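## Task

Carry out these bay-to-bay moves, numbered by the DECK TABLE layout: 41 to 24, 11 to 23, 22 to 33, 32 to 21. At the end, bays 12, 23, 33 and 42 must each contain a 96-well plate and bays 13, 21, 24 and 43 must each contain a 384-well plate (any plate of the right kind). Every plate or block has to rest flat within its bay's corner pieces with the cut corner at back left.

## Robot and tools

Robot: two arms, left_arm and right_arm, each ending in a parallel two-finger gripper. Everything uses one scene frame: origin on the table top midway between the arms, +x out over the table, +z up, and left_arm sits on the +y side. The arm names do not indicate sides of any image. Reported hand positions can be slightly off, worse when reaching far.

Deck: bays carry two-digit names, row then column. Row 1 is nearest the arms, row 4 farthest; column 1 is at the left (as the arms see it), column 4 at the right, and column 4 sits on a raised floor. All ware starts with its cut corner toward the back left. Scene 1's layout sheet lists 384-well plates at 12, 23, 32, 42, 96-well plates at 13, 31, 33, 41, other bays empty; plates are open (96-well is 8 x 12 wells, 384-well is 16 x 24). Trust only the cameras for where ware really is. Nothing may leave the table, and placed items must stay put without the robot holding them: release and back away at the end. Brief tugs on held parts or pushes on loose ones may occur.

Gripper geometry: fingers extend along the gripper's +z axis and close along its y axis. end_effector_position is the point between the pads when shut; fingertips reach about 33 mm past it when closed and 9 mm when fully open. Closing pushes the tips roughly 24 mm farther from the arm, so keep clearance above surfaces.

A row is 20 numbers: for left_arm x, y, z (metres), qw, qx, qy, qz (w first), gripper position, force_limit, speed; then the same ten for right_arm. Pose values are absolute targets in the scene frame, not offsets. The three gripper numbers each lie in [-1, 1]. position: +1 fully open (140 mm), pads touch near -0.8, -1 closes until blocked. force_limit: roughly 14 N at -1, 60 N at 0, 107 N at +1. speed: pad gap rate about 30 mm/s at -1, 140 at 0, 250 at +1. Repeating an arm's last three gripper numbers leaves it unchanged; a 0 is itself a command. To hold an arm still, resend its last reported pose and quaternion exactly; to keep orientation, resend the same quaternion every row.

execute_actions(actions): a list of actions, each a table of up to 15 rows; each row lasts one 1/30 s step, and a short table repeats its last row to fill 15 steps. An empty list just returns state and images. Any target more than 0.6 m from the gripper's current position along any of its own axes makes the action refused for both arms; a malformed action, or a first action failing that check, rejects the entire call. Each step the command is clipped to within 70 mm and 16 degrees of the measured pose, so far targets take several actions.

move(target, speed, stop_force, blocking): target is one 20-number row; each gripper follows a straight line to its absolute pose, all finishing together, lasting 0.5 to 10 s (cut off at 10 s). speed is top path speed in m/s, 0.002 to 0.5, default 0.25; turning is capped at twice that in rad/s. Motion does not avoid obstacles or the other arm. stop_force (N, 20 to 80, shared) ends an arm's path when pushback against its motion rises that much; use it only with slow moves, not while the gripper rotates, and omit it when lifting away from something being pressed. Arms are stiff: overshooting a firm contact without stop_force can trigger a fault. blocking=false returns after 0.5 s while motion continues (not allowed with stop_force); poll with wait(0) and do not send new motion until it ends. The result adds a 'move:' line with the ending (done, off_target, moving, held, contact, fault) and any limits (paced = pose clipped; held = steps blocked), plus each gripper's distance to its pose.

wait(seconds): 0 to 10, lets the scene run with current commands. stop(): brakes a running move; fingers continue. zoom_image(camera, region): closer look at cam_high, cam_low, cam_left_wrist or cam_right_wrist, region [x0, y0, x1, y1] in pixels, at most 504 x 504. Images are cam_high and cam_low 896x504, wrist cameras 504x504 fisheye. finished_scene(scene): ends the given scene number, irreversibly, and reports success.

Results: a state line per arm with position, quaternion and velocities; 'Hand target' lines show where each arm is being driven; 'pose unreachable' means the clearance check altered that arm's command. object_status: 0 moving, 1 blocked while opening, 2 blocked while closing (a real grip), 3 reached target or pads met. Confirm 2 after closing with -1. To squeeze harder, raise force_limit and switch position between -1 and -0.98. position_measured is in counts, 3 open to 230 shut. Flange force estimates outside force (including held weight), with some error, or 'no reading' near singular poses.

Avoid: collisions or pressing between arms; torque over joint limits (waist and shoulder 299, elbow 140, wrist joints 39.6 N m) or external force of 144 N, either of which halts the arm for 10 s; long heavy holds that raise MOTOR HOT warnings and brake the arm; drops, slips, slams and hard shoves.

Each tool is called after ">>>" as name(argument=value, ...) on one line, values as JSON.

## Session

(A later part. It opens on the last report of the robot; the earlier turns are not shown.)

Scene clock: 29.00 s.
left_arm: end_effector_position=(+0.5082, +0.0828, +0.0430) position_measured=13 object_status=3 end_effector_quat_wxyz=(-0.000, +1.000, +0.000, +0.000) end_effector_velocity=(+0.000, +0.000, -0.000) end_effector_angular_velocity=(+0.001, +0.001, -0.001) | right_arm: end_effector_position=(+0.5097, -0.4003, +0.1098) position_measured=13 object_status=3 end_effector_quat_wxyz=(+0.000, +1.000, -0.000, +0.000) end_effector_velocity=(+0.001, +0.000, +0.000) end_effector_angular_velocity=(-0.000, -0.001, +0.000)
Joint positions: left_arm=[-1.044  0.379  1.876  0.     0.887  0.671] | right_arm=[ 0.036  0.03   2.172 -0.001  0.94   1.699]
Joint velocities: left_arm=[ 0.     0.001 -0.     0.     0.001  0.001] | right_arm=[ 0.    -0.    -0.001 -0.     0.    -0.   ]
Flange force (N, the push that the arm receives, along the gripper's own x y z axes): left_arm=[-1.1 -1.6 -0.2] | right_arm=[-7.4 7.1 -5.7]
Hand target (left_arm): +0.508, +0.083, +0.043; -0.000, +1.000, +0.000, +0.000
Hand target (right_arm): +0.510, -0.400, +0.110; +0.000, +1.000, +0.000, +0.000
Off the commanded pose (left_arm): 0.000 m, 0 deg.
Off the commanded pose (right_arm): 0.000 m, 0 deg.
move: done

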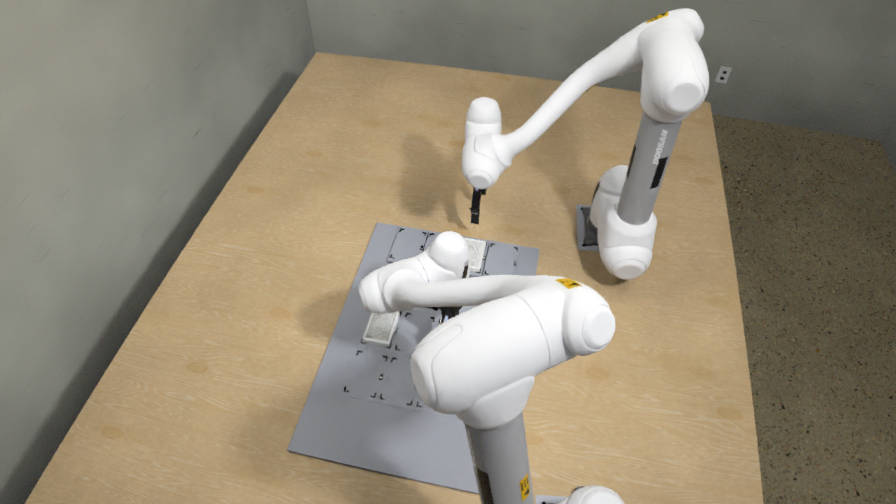

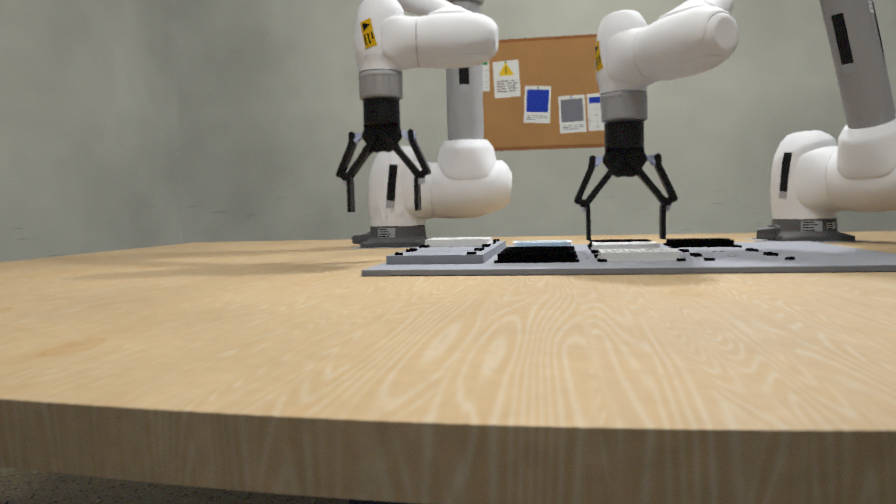

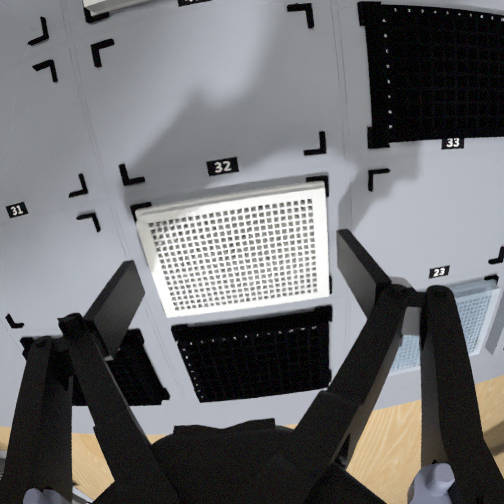

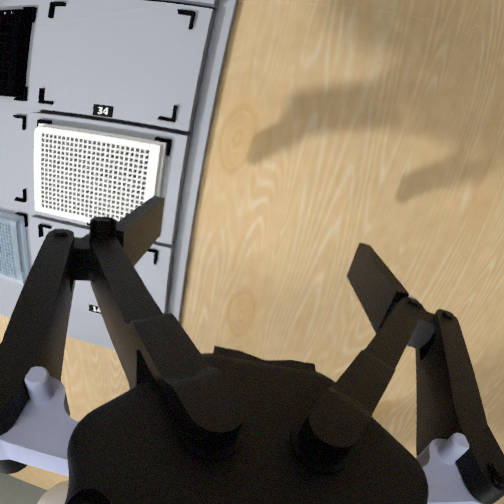

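>>> move(target=[0.5082,0.0827,0.0328,0,1,0,0,0.92,-0.3,0,0.5095,-0.41,0.11,0,1,0,0,0.92,-0.3,0], speed=0.04)

>>> move(target=[0.5082,0.0827,0.0328,0,1,0,0,-1,-0.3,-0.3,0.5095,-0.44,0.11,0,1,0,0,0.92,-0.3,0])

>>> move(target=[0.5082,0.0827,0.044,0,1,0,0,-1,-0.3,-0.3,0.5095,-0.45,0.11,0,1,0,0,0.92,-0.3,0], speed=0.04)

>>> move(target=[0.5082,0.2468,0.043,0,1,0,0,-1,-0.3,-0.3,0.5095,-0.50,0.11,0,1,0,0,0.92,-0.3,0], speed=0.25)

>>> zoom_image(camera="cam_left_wrist", region=[100,130,400,230])

Scene clock: 30.13 s.
left_arm: end_effector_position=(+0.5082, +0.0827, +0.0328) position_measured=13 object_status=3 end_effector_quat_wxyz=(-0.000, +1.000, -0.000, -0.000) end_effector_velocity=(-0.000, +0.000, +0.000) end_effector_angular_velocity=(+0.001, +0.001, +0.001) | right_arm: end_effector_position=(+0.5095, -0.4100, +0.1100) position_measured=13 object_status=3 end_effector_quat_wxyz=(+0.000, +1.000, -0.000, +0.000) end_effector_velocity=(+0.000, +0.000, +0.000) end_effector_angular_velocity=(+0.000, -0.000, -0.000)
Joint positions: left_arm=[-1.044  0.39   1.882 -0.     0.87   0.671] | right_arm=[ 0.015  0.026  2.176 -0.     0.94   1.677]
Joint velocities: left_arm=[ 0.    -0.    -0.     0.     0.001 -0.001] | right_arm=[ 0.     0.    -0.001  0.     0.     0.   ]
Flange force (N, the push that the arm receives, along the gripper's own x y z axes): left_arm=[3.9 -0.6 -0.2] | right_arm=[-4.1 4.0 1.1]
Hand target (left_arm): +0.508, +0.083, +0.033; +0.000, +1.000, -0.000, -0.000
Hand target (right_arm): +0.510, -0.410, +0.110; +0.000, +1.000, -0.000, +0.000
Off the commanded pose (left_arm): 0.000 m, 0 deg.
Off the commanded pose (right_arm): 0.000 m, 0 deg.
move: done

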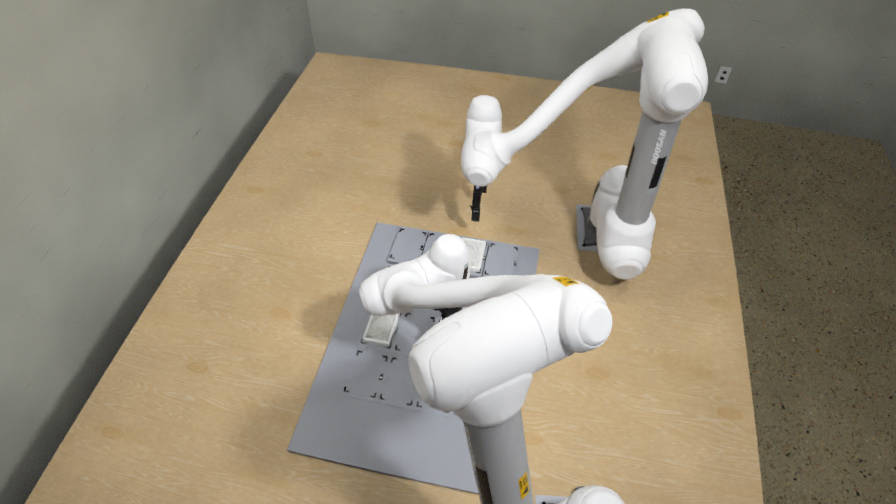

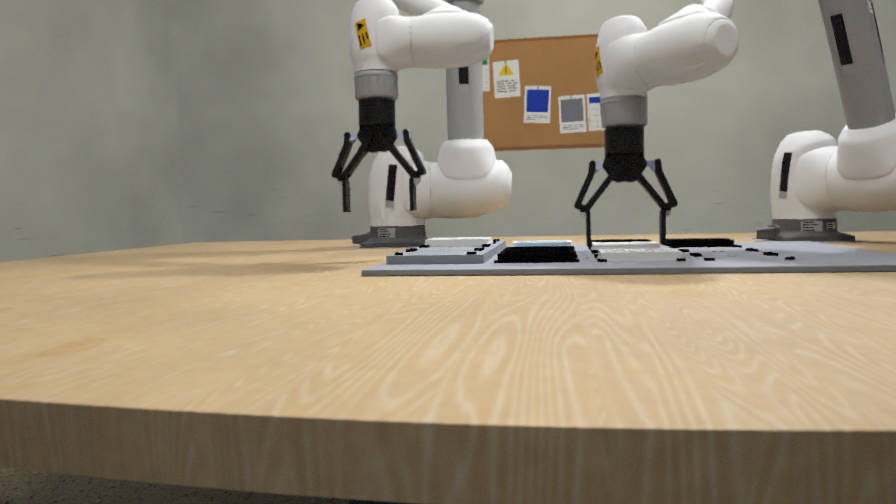

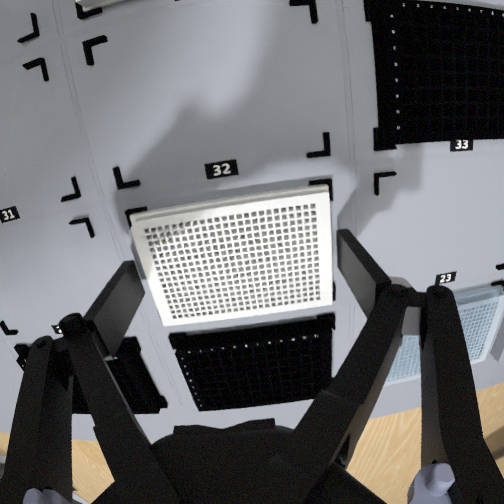

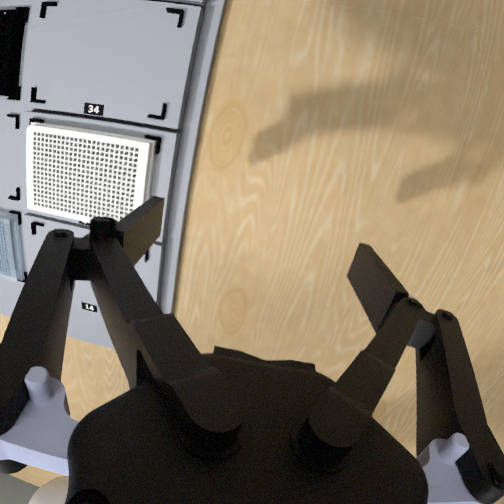

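Scene clock: 30.83 s.
left_arm: end_effector_position=(+0.5082, +0.0827, +0.0328) position_measured=38 object_status=2 end_effector_quat_wxyz=(+0.000, +1.000, -0.000, +0.000) end_effector_velocity=(+0.001, +0.000, -0.000) end_effector_angular_velocity=(-0.000, -0.001, +0.002) | right_arm: end_effector_position=(+0.5096, -0.4401, +0.1100) position_measured=13 object_status=3 end_effector_quat_wxyz=(+0.000, +1.000, +0.000, +0.000) end_effector_velocity=(+0.001, +0.001, +0.000) end_effector_angular_velocity=(+0.003, -0.000, -0.002)
Joint positions: left_arm=[-1.044  0.39   1.882 -0.     0.87   0.671] | right_arm=[-0.049  0.019  2.183 -0.     0.94   1.613]
Joint velocities: left_arm=[ 0.001  0.    -0.     0.    -0.001 -0.   ] | right_arm=[ 0.     0.001 -0.001  0.004 -0.     0.001]
Flange force (N, the push that the arm receives, along the gripper's own x y z axes): left_arm=[-2.7 5.8 -35.3] | right_arm=[-2.3 6.1 -2.3]
Hand target (left_arm): +0.508, +0.083, +0.033; +0.000, +1.000, -0.000, -0.000
Hand target (right_arm): +0.510, -0.440, +0.110; +0.000, +1.000, -0.000, +0.000
Off the commanded pose (left_arm): 0.000 m, 0 deg.
Off the commanded pose (right_arm): 0.000 m, 0 deg.
move: done

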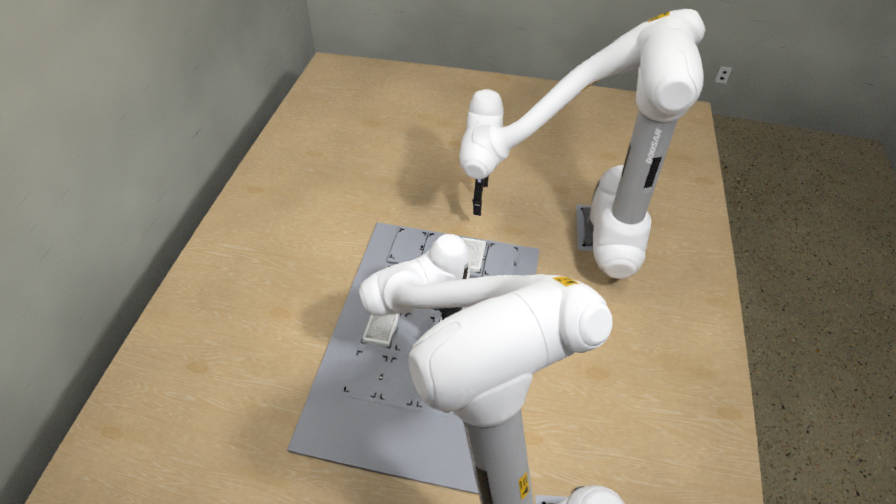

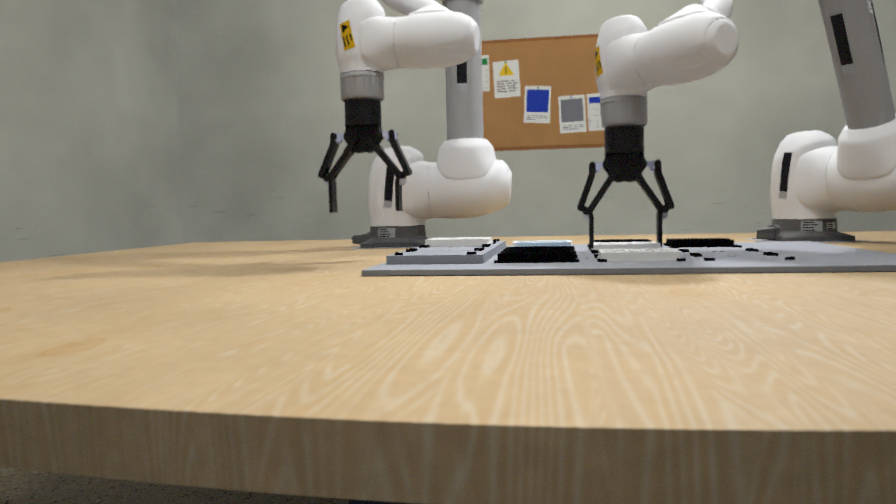

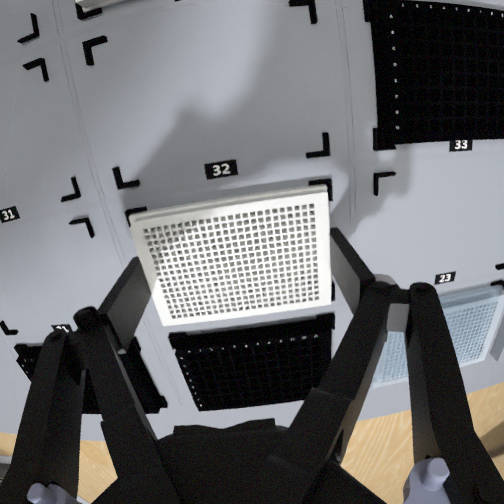

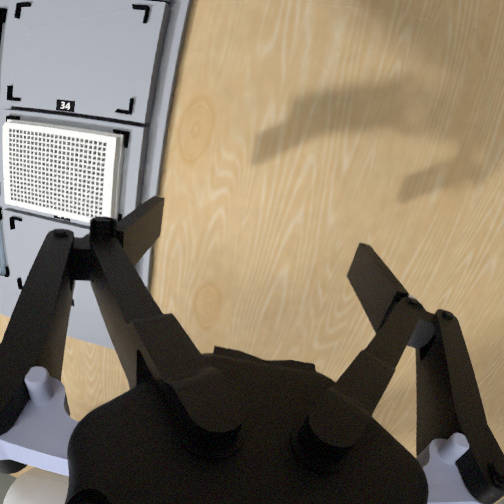

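Scene clock: 31.53 s.
left_arm: end_effector_position=(+0.5082, +0.0827, +0.0440) position_measured=38 object_status=2 end_effector_quat_wxyz=(-0.000, +1.000, -0.000, +0.000) end_effector_velocity=(+0.000, +0.000, -0.001) end_effector_angular_velocity=(-0.000, +0.000, +0.001) | right_arm: end_effector_position=(+0.5095, -0.4500, +0.1100) position_measured=13 object_status=3 end_effector_quat_wxyz=(+0.000, +1.000, -0.000, +0.000) end_effector_velocity=(-0.001, -0.000, -0.001) end_effector_angular_velocity=(+0.000, +0.002, -0.000)
Joint positions: left_arm=[-1.044  0.378  1.875  0.     0.889  0.671] | right_arm=[-0.071  0.018  2.184 -0.     0.94   1.591]
Joint velocities: left_arm=[ 0.001  0.001  0.    -0.    -0.001 -0.001] | right_arm=[-0.     0.     0.002  0.     0.    -0.   ]
Flange force (N, the push that the arm receives, along the gripper's own x y z axes): left_arm=[4.5 3.7 0.2] | right_arm=[-5.5 8.8 -3.5]
Hand target (left_arm): +0.508, +0.083, +0.044; -0.000, +1.000, +0.000, +0.000
Hand target (right_arm): +0.510, -0.450, +0.110; +0.000, +1.000, -0.000, +0.000
Off the commanded pose (left_arm): 0.000 m, 0 deg.
Off the commanded pose (right_arm): 0.000 m, 0 deg.
move: done

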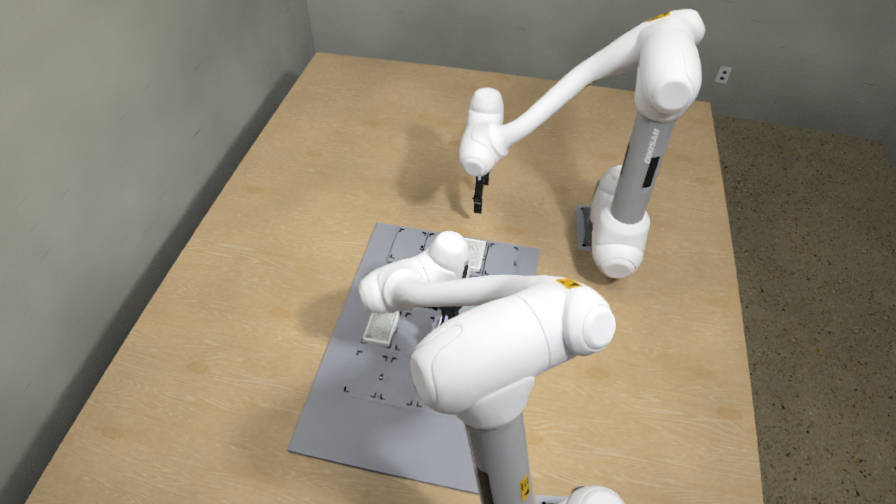

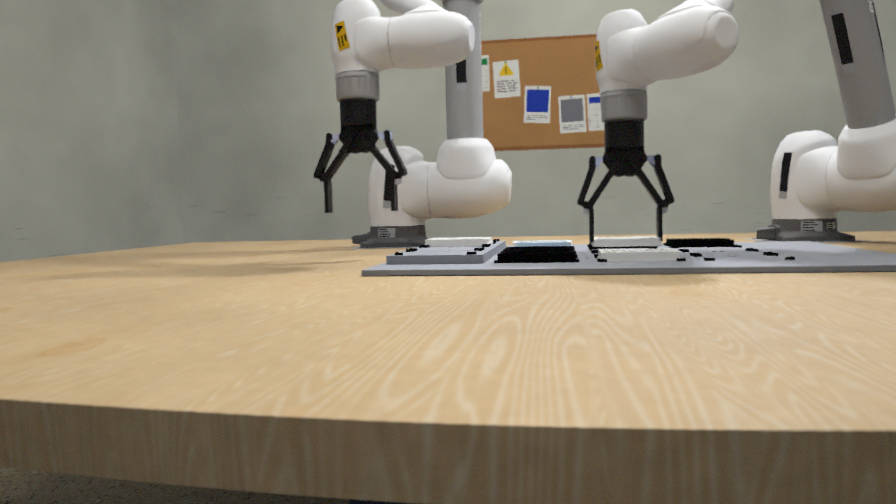

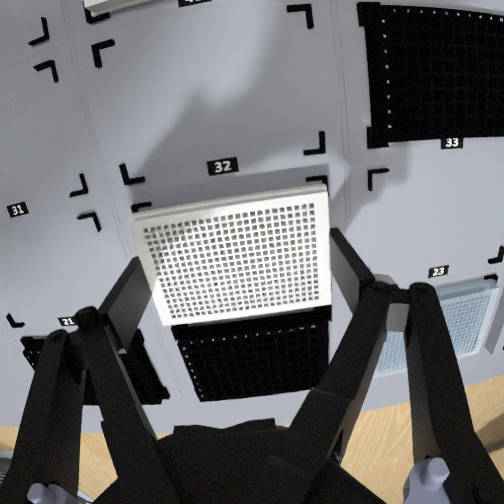

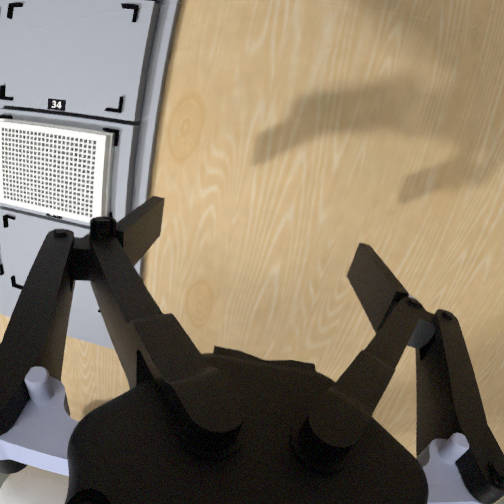

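Scene clock: 32.57 s.
left_arm: end_effector_position=(+0.5081, +0.2468, +0.0430) position_measured=38 object_status=2 end_effector_quat_wxyz=(-0.000, +1.000, -0.000, -0.000) end_effector_velocity=(+0.000, +0.001, +0.000) end_effector_angular_velocity=(+0.000, +0.001, +0.003) | right_arm: end_effector_position=(+0.5095, -0.5001, +0.1100) position_measured=13 object_status=3 end_effector_quat_wxyz=(+0.000, +1.000, +0.000, -0.000) end_effector_velocity=(-0.001, -0.000, -0.001) end_effector_angular_velocity=(+0.001, +0.002, -0.001)
Joint positions: left_arm=[-0.856  0.229  2.091  0.     0.822  0.858] | right_arm=[-0.179  0.014  2.188 -0.001  0.939  1.483]
Joint velocities: left_arm=[ 0.002 -0.     0.    -0.001  0.001  0.   ] | right_arm=[-0.001  0.     0.001  0.001 -0.     0.   ]
Flange force (N, the push that the arm receives, along the gripper's own x y z axes): left_arm=[5.9 -0.1 0.9] | right_arm=[-8.2 4.6 -3.9]
Hand target (left_arm): +0.508, +0.247, +0.043; -0.000, +1.000, -0.000, -0.000
Hand target (right_arm): +0.510, -0.500, +0.110; +0.000, +1.000, -0.000, -0.000
Off the commanded pose (left_arm): 0.000 m, 0 deg.
Off the commanded pose (right_arm): 0.000 m, 0 deg.
move: done

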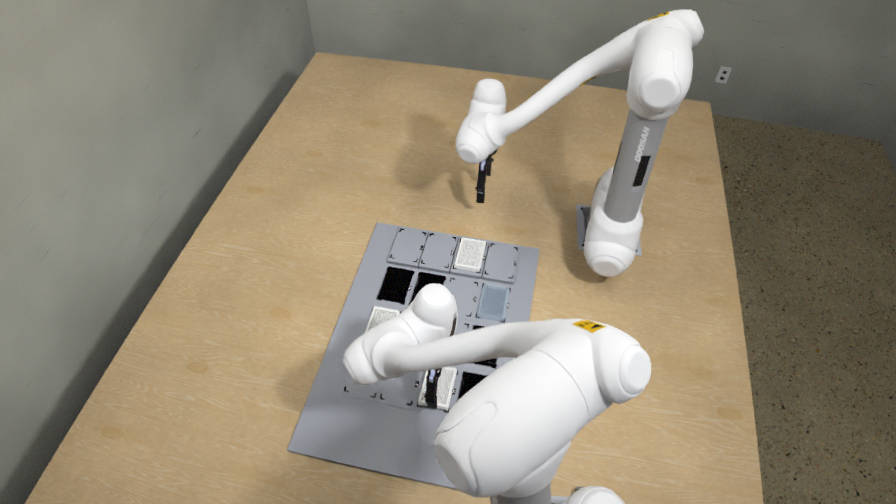

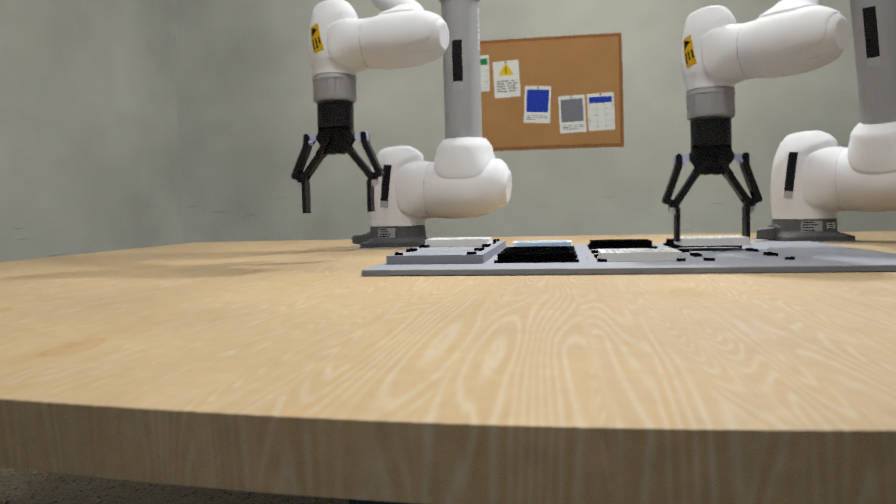

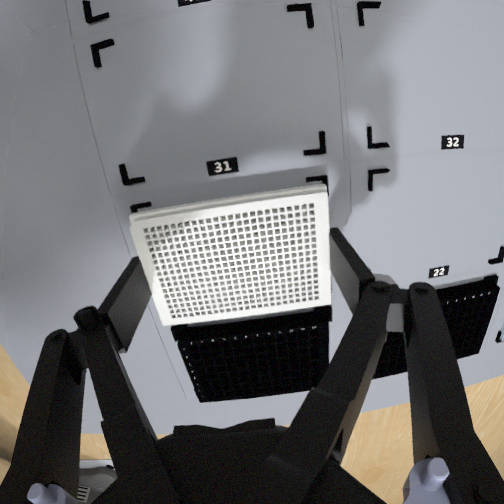

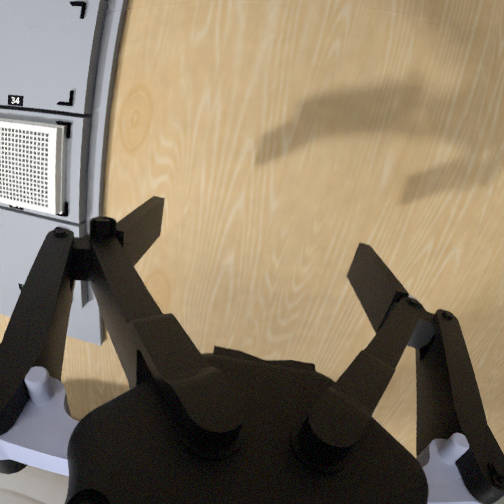

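Region (100, 130, 400, 230) of cam_left_wrist's 504x504 image, scaled by 1.680, with more detail than that image has.

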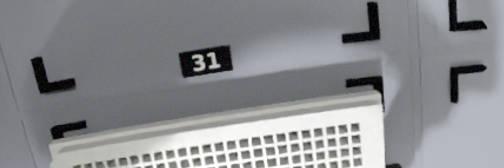

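>>> move(target=[0.5082,0.247,0.030,0,1,0,0,-1,-0.3,-0.3,0.5095,-0.50,0.11,0,1,0,0,0.92,-0.3,0], speed=0.013, stop_force=20)

Scene clock: 33.80 s.
left_arm: end_effector_position=(+0.5081, +0.2469, +0.0329) position_measured=38 object_status=2 end_effector_quat_wxyz=(-0.000, +1.000, +0.000, -0.000) end_effector_velocity=(+0.000, -0.000, +0.001) end_effector_angular_velocity=(-0.000, -0.000, -0.000) | right_arm: end_effector_position=(+0.5095, -0.5000, +0.1100) position_measured=13 object_status=3 end_effector_quat_wxyz=(+0.000, +1.000, +0.000, +0.000) end_effector_velocity=(+0.000, -0.001, +0.000) end_effector_angular_velocity=(+0.000, -0.000, -0.002)
Joint positions: left_arm=[-0.856  0.242  2.098 -0.     0.801  0.859] | right_arm=[-0.179  0.014  2.188 -0.     0.939  1.483]
Joint velocities: left_arm=[-0.001 -0.001 -0.001  0.     0.002 -0.001] | right_arm=[-0.001  0.    -0.     0.    -0.     0.   ]
Flange force (N, the push that the arm receives, along the gripper's own x y z axes): left_arm=[7.2 19.9 -1.7] | right_arm=[-6.3 7.4 -5.9]
Hand target (left_arm): +0.508, +0.247, +0.033; +0.000, +1.000, +0.000, +0.000
Hand target (right_arm): +0.509, -0.500, +0.110; +0.000, +1.000, -0.000, -0.000
Off the commanded pose (left_arm): 0.003 m, 0 deg.
Off the commanded pose (right_arm): 0.000 m, 0 deg.
move: contact (left_arm)

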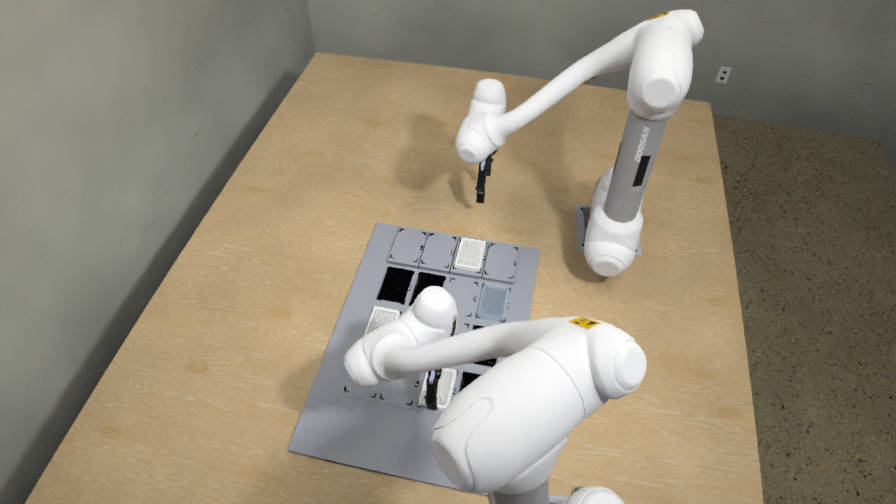

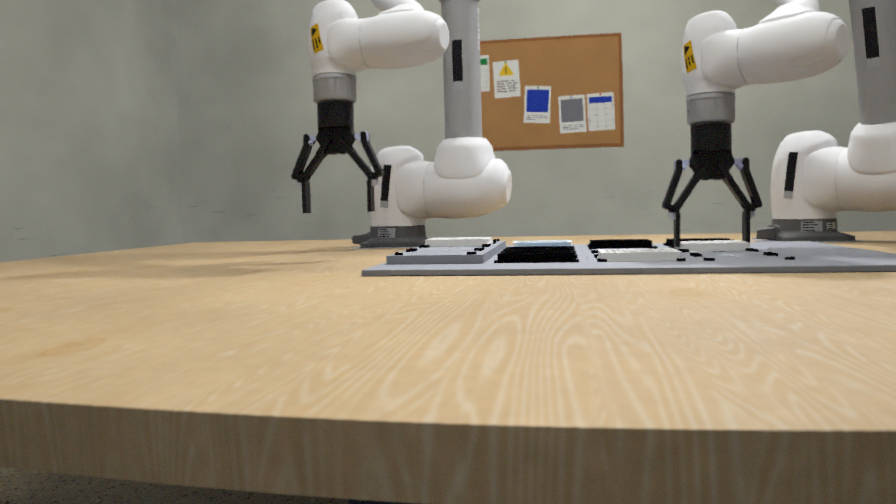

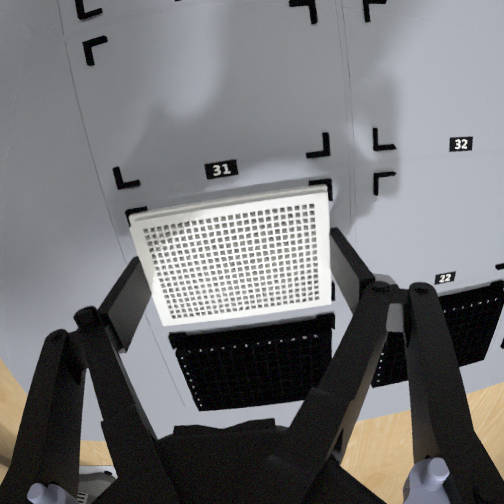

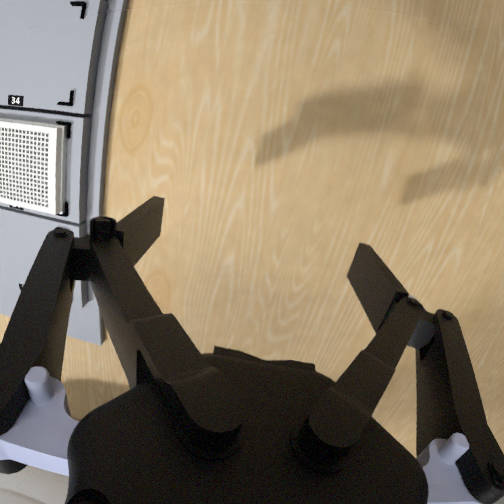

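>>> move(target=[0.5082,0.2468,0.033,0,1,0,0,0.92,-0.3,0,0.5095,-0.50,0.11,0,1,0,0,0.92,-0.3,0])

>>> move(target=[0.5082,0.2468,0.044,0,1,0,0,0.92,-0.3,0,0.5095,-0.50,0.11,0,1,0,0,0.92,-0.3,0], speed=0.1)

>>> move(target=[0.4014,0.2467,0.043,0,1,0,0,0.92,-0.3,0,0.5095,-0.50,0.11,0,1,0,0,0.92,-0.3,0])

>>> zoom_image(camera="cam_left_wrist", region=[100,130,400,230])

>>> zoom_image(camera="cam_left_wrist", region=[60,0,360,200])

Scene clock: 34.93 s.
left_arm: end_effector_position=(+0.5082, +0.2468, +0.0330) position_measured=13 object_status=3 end_effector_quat_wxyz=(+0.000, +1.000, +0.000, -0.000) end_effector_velocity=(+0.000, +0.000, -0.000) end_effector_angular_velocity=(+0.001, -0.000, +0.001) | right_arm: end_effector_position=(+0.5095, -0.5000, +0.1100) position_measured=13 object_status=3 end_effector_quat_wxyz=(+0.000, +1.000, +0.000, +0.000) end_effector_velocity=(-0.000, +0.000, +0.000) end_effector_angular_velocity=(+0.000, -0.001, +0.000)
Joint positions: left_arm=[-0.856  0.242  2.098 -0.     0.801  0.859] | right_arm=[-0.179  0.014  2.188 -0.     0.939  1.483]
Joint velocities: left_arm=[ 0.001  0.    -0.     0.001  0.    -0.001] | right_arm=[ 0.    -0.001  0.     0.     0.     0.   ]
Flange force (N, the push that the arm receives, along the gripper's own x y z axes): left_arm=[3.7 2.7 -1.8] | right_arm=[-9.2 3.7 -3.5]
Hand target (left_arm): +0.508, +0.247, +0.033; +0.000, +1.000, +0.000, +0.000
Hand target (right_arm): +0.509, -0.500, +0.110; +0.000, +1.000, -0.000, +0.000
Off the commanded pose (left_arm): 0.000 m, 0 deg.
Off the commanded pose (right_arm): 0.000 m, 0 deg.
move: done

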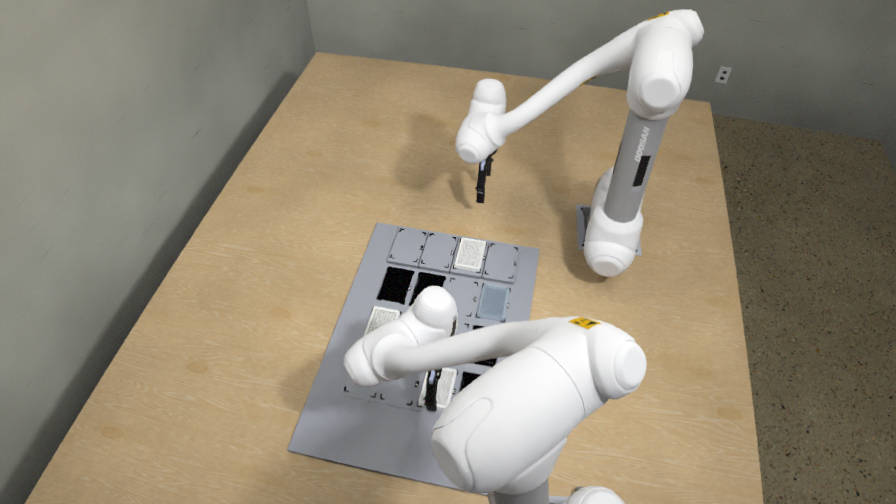

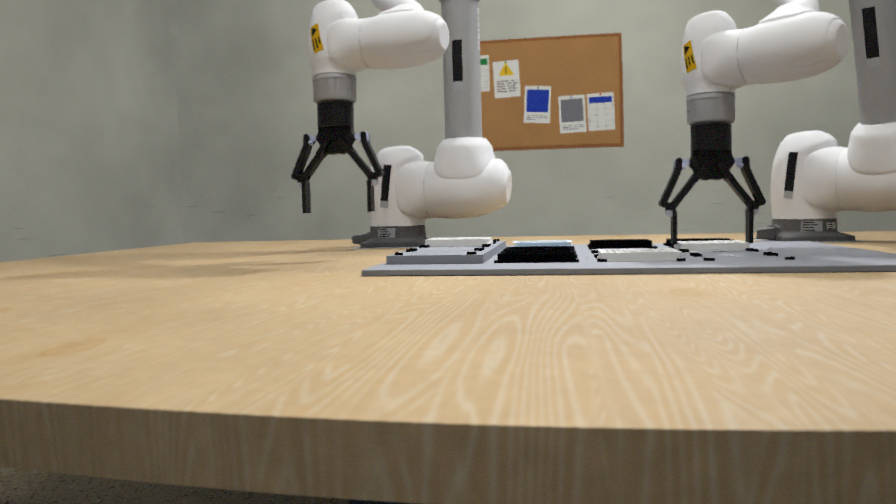

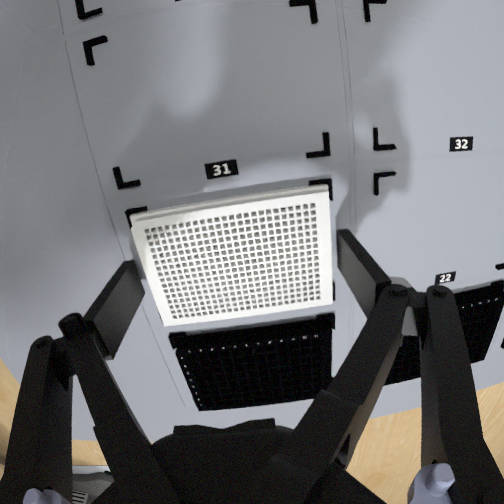

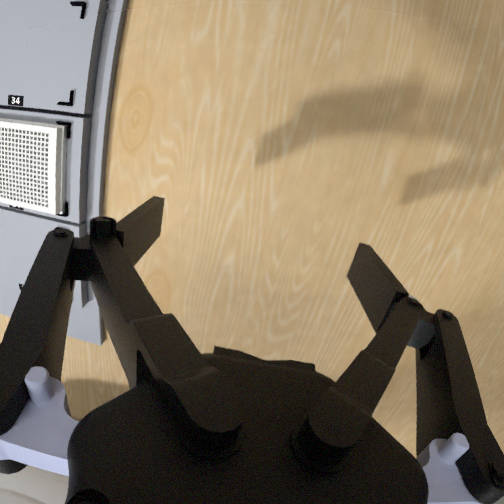

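Scene clock: 35.63 s.
left_arm: end_effector_position=(+0.5082, +0.2468, +0.0440) position_measured=13 object_status=3 end_effector_quat_wxyz=(-0.000, +1.000, +0.000, -0.000) end_effector_velocity=(+0.001, -0.001, +0.000) end_effector_angular_velocity=(-0.002, -0.003, -0.002) | right_arm: end_effector_position=(+0.5095, -0.5000, +0.1100) position_measured=13 object_status=3 end_effector_quat_wxyz=(-0.000, +1.000, +0.000, -0.000) end_effector_velocity=(-0.000, -0.000, -0.000) end_effector_angular_velocity=(-0.000, +0.001, -0.000)
Joint positions: left_arm=[-0.856  0.228  2.09   0.     0.824  0.858] | right_arm=[-0.179  0.014  2.188  0.     0.94   1.483]
Joint velocities: left_arm=[-0.001 -0.001 -0.     0.    -0.003  0.001] | right_arm=[-0.001  0.     0.001 -0.    -0.    -0.   ]
Flange force (N, the push that the arm receives, along the gripper's own x y z axes): left_arm=[7.2 -4.6 0.2] | right_arm=[-6.0 8.7 -1.5]
Hand target (left_arm): +0.508, +0.247, +0.044; -0.000, +1.000, +0.000, +0.000
Hand target (right_arm): +0.509, -0.500, +0.110; +0.000, +1.000, +0.000, -0.000
Off the commanded pose (left_arm): 0.000 m, 0 deg.
Off the commanded pose (right_arm): 0.000 m, 0 deg.
move: done

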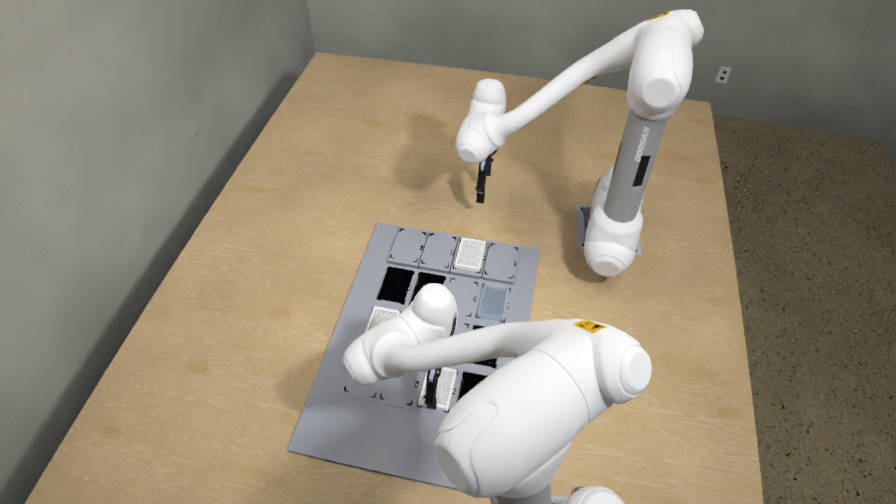

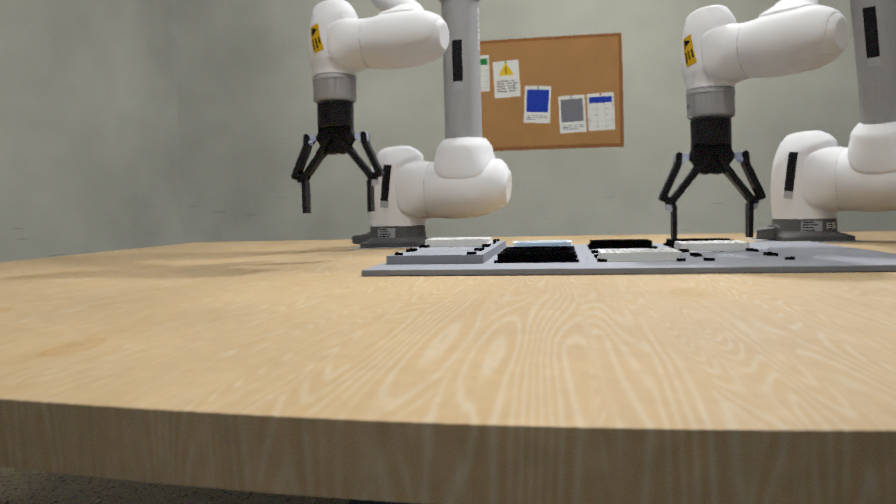

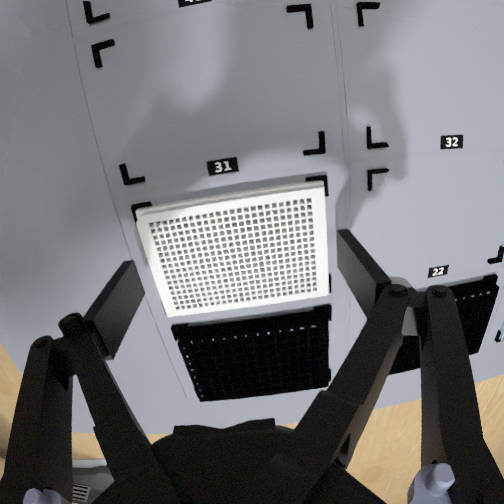

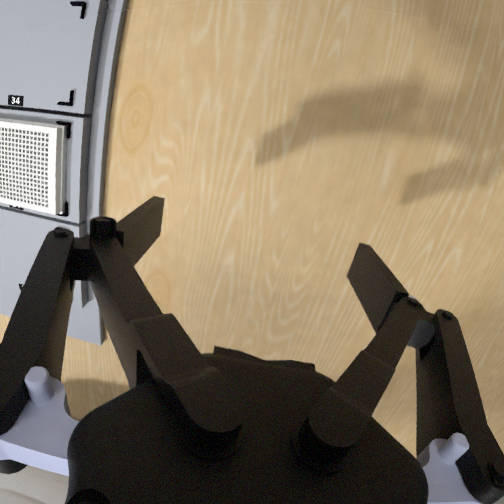

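Scene clock: 36.43 s.
left_arm: end_effector_position=(+0.4014, +0.2466, +0.0430) position_measured=13 object_status=3 end_effector_quat_wxyz=(+0.000, +1.000, -0.000, +0.000) end_effector_velocity=(+0.000, -0.000, +0.000) end_effector_angular_velocity=(-0.001, -0.001, -0.000) | right_arm: end_effector_position=(+0.5095, -0.5000, +0.1100) position_measured=13 object_status=3 end_effector_quat_wxyz=(-0.000, +1.000, +0.000, -0.000) end_effector_velocity=(+0.000, -0.000, +0.000) end_effector_angular_velocity=(-0.001, -0.001, -0.000)
Joint positions: left_arm=[-1.005  0.116  2.234 -0.     0.791  0.71 ] | right_arm=[-0.179  0.014  2.188 -0.     0.94   1.483]
Joint velocities: left_arm=[ 0.    -0.001  0.     0.    -0.002  0.001] | right_arm=[-0.001 -0.    -0.001 -0.001 -0.     0.   ]
Flange force (N, the push that the arm receives, along the gripper's own x y z axes): left_arm=[4.6 6.2 1.7] | right_arm=[-7.2 6.9 -3.9]
Hand target (left_arm): +0.401, +0.247, +0.043; +0.000, +1.000, -0.000, +0.000
Hand target (right_arm): +0.509, -0.500, +0.110; -0.000, +1.000, +0.000, -0.000
Off the commanded pose (left_arm): 0.000 m, 0 deg.
Off the commanded pose (right_arm): 0.000 m, 0 deg.
move: done

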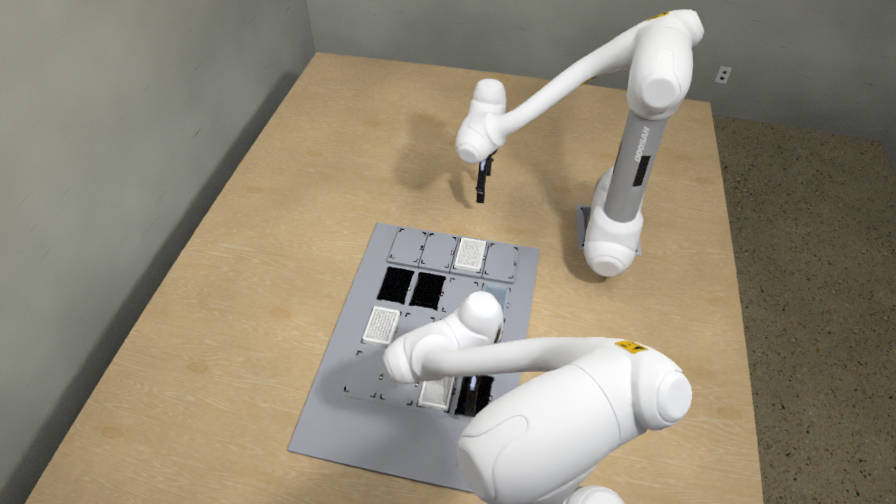

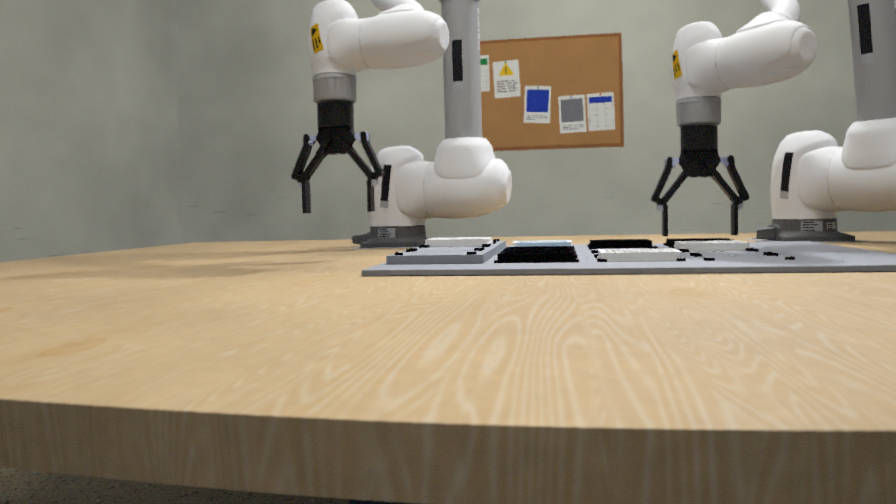

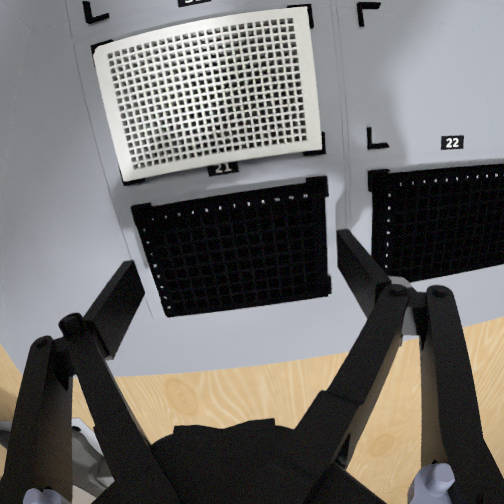

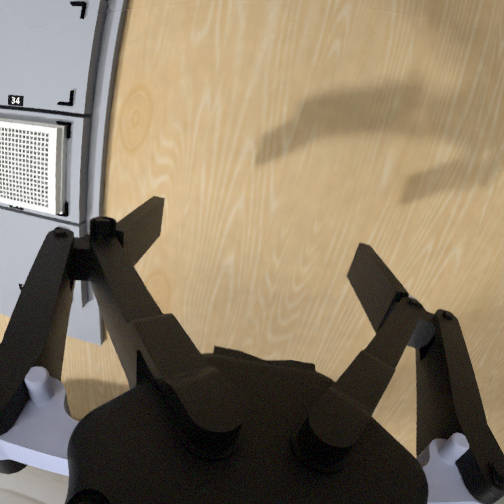

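Region (100, 130, 400, 230) of cam_left_wrist's 504x504 image, scaled by 1.680, with more detail than that image has.

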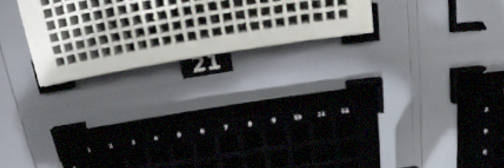

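Region (60, 0, 360, 200) of cam_left_wrist's 504x504 image, scaled by 1.680, with more detail than that image has.

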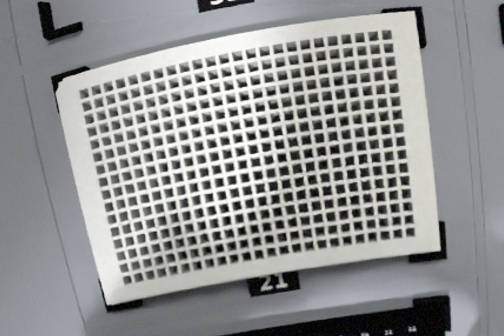

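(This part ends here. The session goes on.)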